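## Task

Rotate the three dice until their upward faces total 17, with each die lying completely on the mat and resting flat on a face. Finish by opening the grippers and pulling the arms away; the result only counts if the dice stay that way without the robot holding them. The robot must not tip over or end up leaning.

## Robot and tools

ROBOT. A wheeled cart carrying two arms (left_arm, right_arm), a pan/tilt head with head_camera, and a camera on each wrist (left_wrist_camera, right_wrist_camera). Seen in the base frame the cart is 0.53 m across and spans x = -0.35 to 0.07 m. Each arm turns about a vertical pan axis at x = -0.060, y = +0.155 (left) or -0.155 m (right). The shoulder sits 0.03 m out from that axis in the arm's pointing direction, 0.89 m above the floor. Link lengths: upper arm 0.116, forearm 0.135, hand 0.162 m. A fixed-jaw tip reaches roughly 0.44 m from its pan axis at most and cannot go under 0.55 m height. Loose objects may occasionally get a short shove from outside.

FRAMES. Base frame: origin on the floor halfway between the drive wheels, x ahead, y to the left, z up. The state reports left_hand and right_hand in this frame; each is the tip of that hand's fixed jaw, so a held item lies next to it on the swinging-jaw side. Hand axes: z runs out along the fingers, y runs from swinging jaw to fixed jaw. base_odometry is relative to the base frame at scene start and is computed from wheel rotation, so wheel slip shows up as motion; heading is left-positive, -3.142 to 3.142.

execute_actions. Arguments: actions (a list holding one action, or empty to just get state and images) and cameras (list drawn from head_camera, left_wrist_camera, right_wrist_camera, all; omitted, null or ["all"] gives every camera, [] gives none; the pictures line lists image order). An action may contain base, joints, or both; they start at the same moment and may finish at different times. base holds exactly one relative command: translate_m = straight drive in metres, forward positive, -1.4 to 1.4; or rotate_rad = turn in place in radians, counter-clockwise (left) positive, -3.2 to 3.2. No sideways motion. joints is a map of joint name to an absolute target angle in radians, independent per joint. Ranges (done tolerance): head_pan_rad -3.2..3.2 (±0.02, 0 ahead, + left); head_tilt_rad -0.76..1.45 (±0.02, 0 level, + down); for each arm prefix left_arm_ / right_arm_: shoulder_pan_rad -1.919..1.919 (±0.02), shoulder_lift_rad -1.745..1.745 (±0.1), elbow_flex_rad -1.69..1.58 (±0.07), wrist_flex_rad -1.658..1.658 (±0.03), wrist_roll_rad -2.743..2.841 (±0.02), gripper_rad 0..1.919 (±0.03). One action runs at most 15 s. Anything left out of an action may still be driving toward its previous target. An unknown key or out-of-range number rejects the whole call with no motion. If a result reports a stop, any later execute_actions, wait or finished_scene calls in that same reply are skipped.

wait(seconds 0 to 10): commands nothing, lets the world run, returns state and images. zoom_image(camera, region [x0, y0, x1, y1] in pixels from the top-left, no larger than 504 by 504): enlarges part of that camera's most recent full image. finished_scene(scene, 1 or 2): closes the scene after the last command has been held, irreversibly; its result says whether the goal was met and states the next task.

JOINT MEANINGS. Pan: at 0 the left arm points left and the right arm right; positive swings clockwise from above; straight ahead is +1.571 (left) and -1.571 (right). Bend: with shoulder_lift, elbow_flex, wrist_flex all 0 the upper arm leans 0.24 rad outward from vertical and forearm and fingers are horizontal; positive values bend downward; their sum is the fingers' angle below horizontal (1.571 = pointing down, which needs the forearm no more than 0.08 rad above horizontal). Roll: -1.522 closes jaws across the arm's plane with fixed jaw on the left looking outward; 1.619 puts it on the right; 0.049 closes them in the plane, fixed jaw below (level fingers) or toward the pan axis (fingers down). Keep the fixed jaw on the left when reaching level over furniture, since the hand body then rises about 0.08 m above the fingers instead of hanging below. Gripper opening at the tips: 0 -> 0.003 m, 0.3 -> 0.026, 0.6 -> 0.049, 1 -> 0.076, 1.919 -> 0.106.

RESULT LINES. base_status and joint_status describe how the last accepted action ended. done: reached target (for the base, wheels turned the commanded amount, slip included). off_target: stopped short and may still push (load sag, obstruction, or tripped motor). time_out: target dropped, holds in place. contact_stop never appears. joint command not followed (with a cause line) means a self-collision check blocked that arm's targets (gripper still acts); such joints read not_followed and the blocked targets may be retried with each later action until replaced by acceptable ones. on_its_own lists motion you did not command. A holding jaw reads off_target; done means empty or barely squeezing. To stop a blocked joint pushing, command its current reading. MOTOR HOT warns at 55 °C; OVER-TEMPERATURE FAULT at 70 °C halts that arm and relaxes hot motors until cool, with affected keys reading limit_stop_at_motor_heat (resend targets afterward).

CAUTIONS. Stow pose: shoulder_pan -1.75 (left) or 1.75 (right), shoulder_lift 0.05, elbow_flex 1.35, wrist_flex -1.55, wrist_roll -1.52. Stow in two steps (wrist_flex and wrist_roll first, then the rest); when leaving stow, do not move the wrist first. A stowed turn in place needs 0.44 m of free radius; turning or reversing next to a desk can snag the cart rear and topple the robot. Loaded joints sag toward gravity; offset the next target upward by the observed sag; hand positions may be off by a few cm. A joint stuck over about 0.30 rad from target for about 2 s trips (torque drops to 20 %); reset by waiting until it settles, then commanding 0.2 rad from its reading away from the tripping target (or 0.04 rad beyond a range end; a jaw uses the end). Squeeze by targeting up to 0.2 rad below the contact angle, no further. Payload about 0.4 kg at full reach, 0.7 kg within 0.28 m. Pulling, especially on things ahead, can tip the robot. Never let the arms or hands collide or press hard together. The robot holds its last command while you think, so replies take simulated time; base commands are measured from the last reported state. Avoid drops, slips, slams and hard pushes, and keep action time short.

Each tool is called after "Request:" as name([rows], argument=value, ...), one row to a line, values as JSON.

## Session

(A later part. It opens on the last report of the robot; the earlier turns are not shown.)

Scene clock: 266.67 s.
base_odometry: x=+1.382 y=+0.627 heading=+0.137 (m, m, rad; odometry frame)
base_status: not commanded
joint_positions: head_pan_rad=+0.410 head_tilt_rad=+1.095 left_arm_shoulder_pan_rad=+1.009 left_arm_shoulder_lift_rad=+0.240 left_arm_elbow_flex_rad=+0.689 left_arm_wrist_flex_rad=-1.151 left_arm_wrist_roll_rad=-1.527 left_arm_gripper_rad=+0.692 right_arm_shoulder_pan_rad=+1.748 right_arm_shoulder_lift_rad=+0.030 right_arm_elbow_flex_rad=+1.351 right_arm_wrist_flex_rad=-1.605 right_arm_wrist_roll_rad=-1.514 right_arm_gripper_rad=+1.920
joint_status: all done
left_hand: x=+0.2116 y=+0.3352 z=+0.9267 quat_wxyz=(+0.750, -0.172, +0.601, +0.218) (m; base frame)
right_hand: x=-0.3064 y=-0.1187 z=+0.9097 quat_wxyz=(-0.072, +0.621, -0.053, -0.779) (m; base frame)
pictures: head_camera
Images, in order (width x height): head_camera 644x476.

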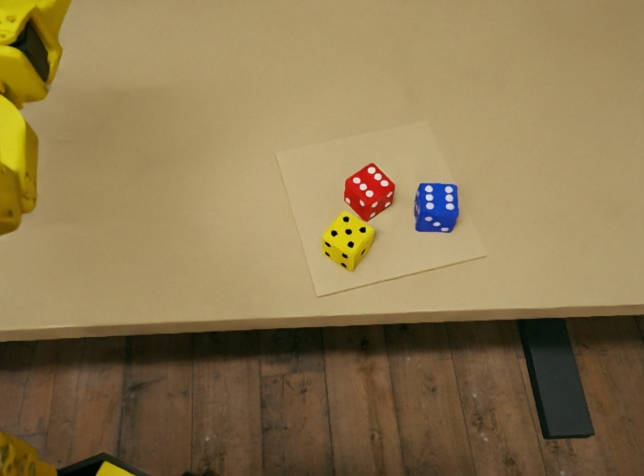

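Request:
zoom_image(camera="head_camera", region=[260, 110, 500, 300])

Region (260, 110, 500, 300) of head_camera's 644x476 image, scaled by 2.100; it fills the top 399 rows of this view, and the rest is white.

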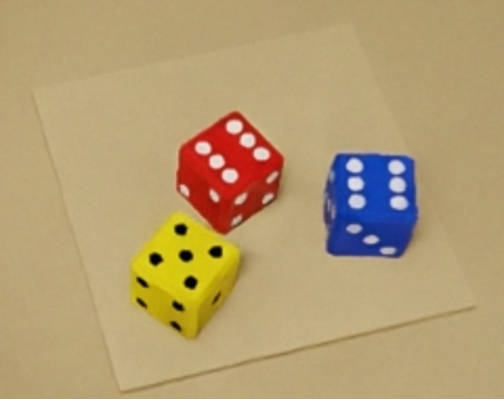

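The dice now show 5, 6 and 6, which makes 17. All three are flat on the mat and the arm is clear.

Request:
finished_scene(scene=2)

The scene is finished: the task was done.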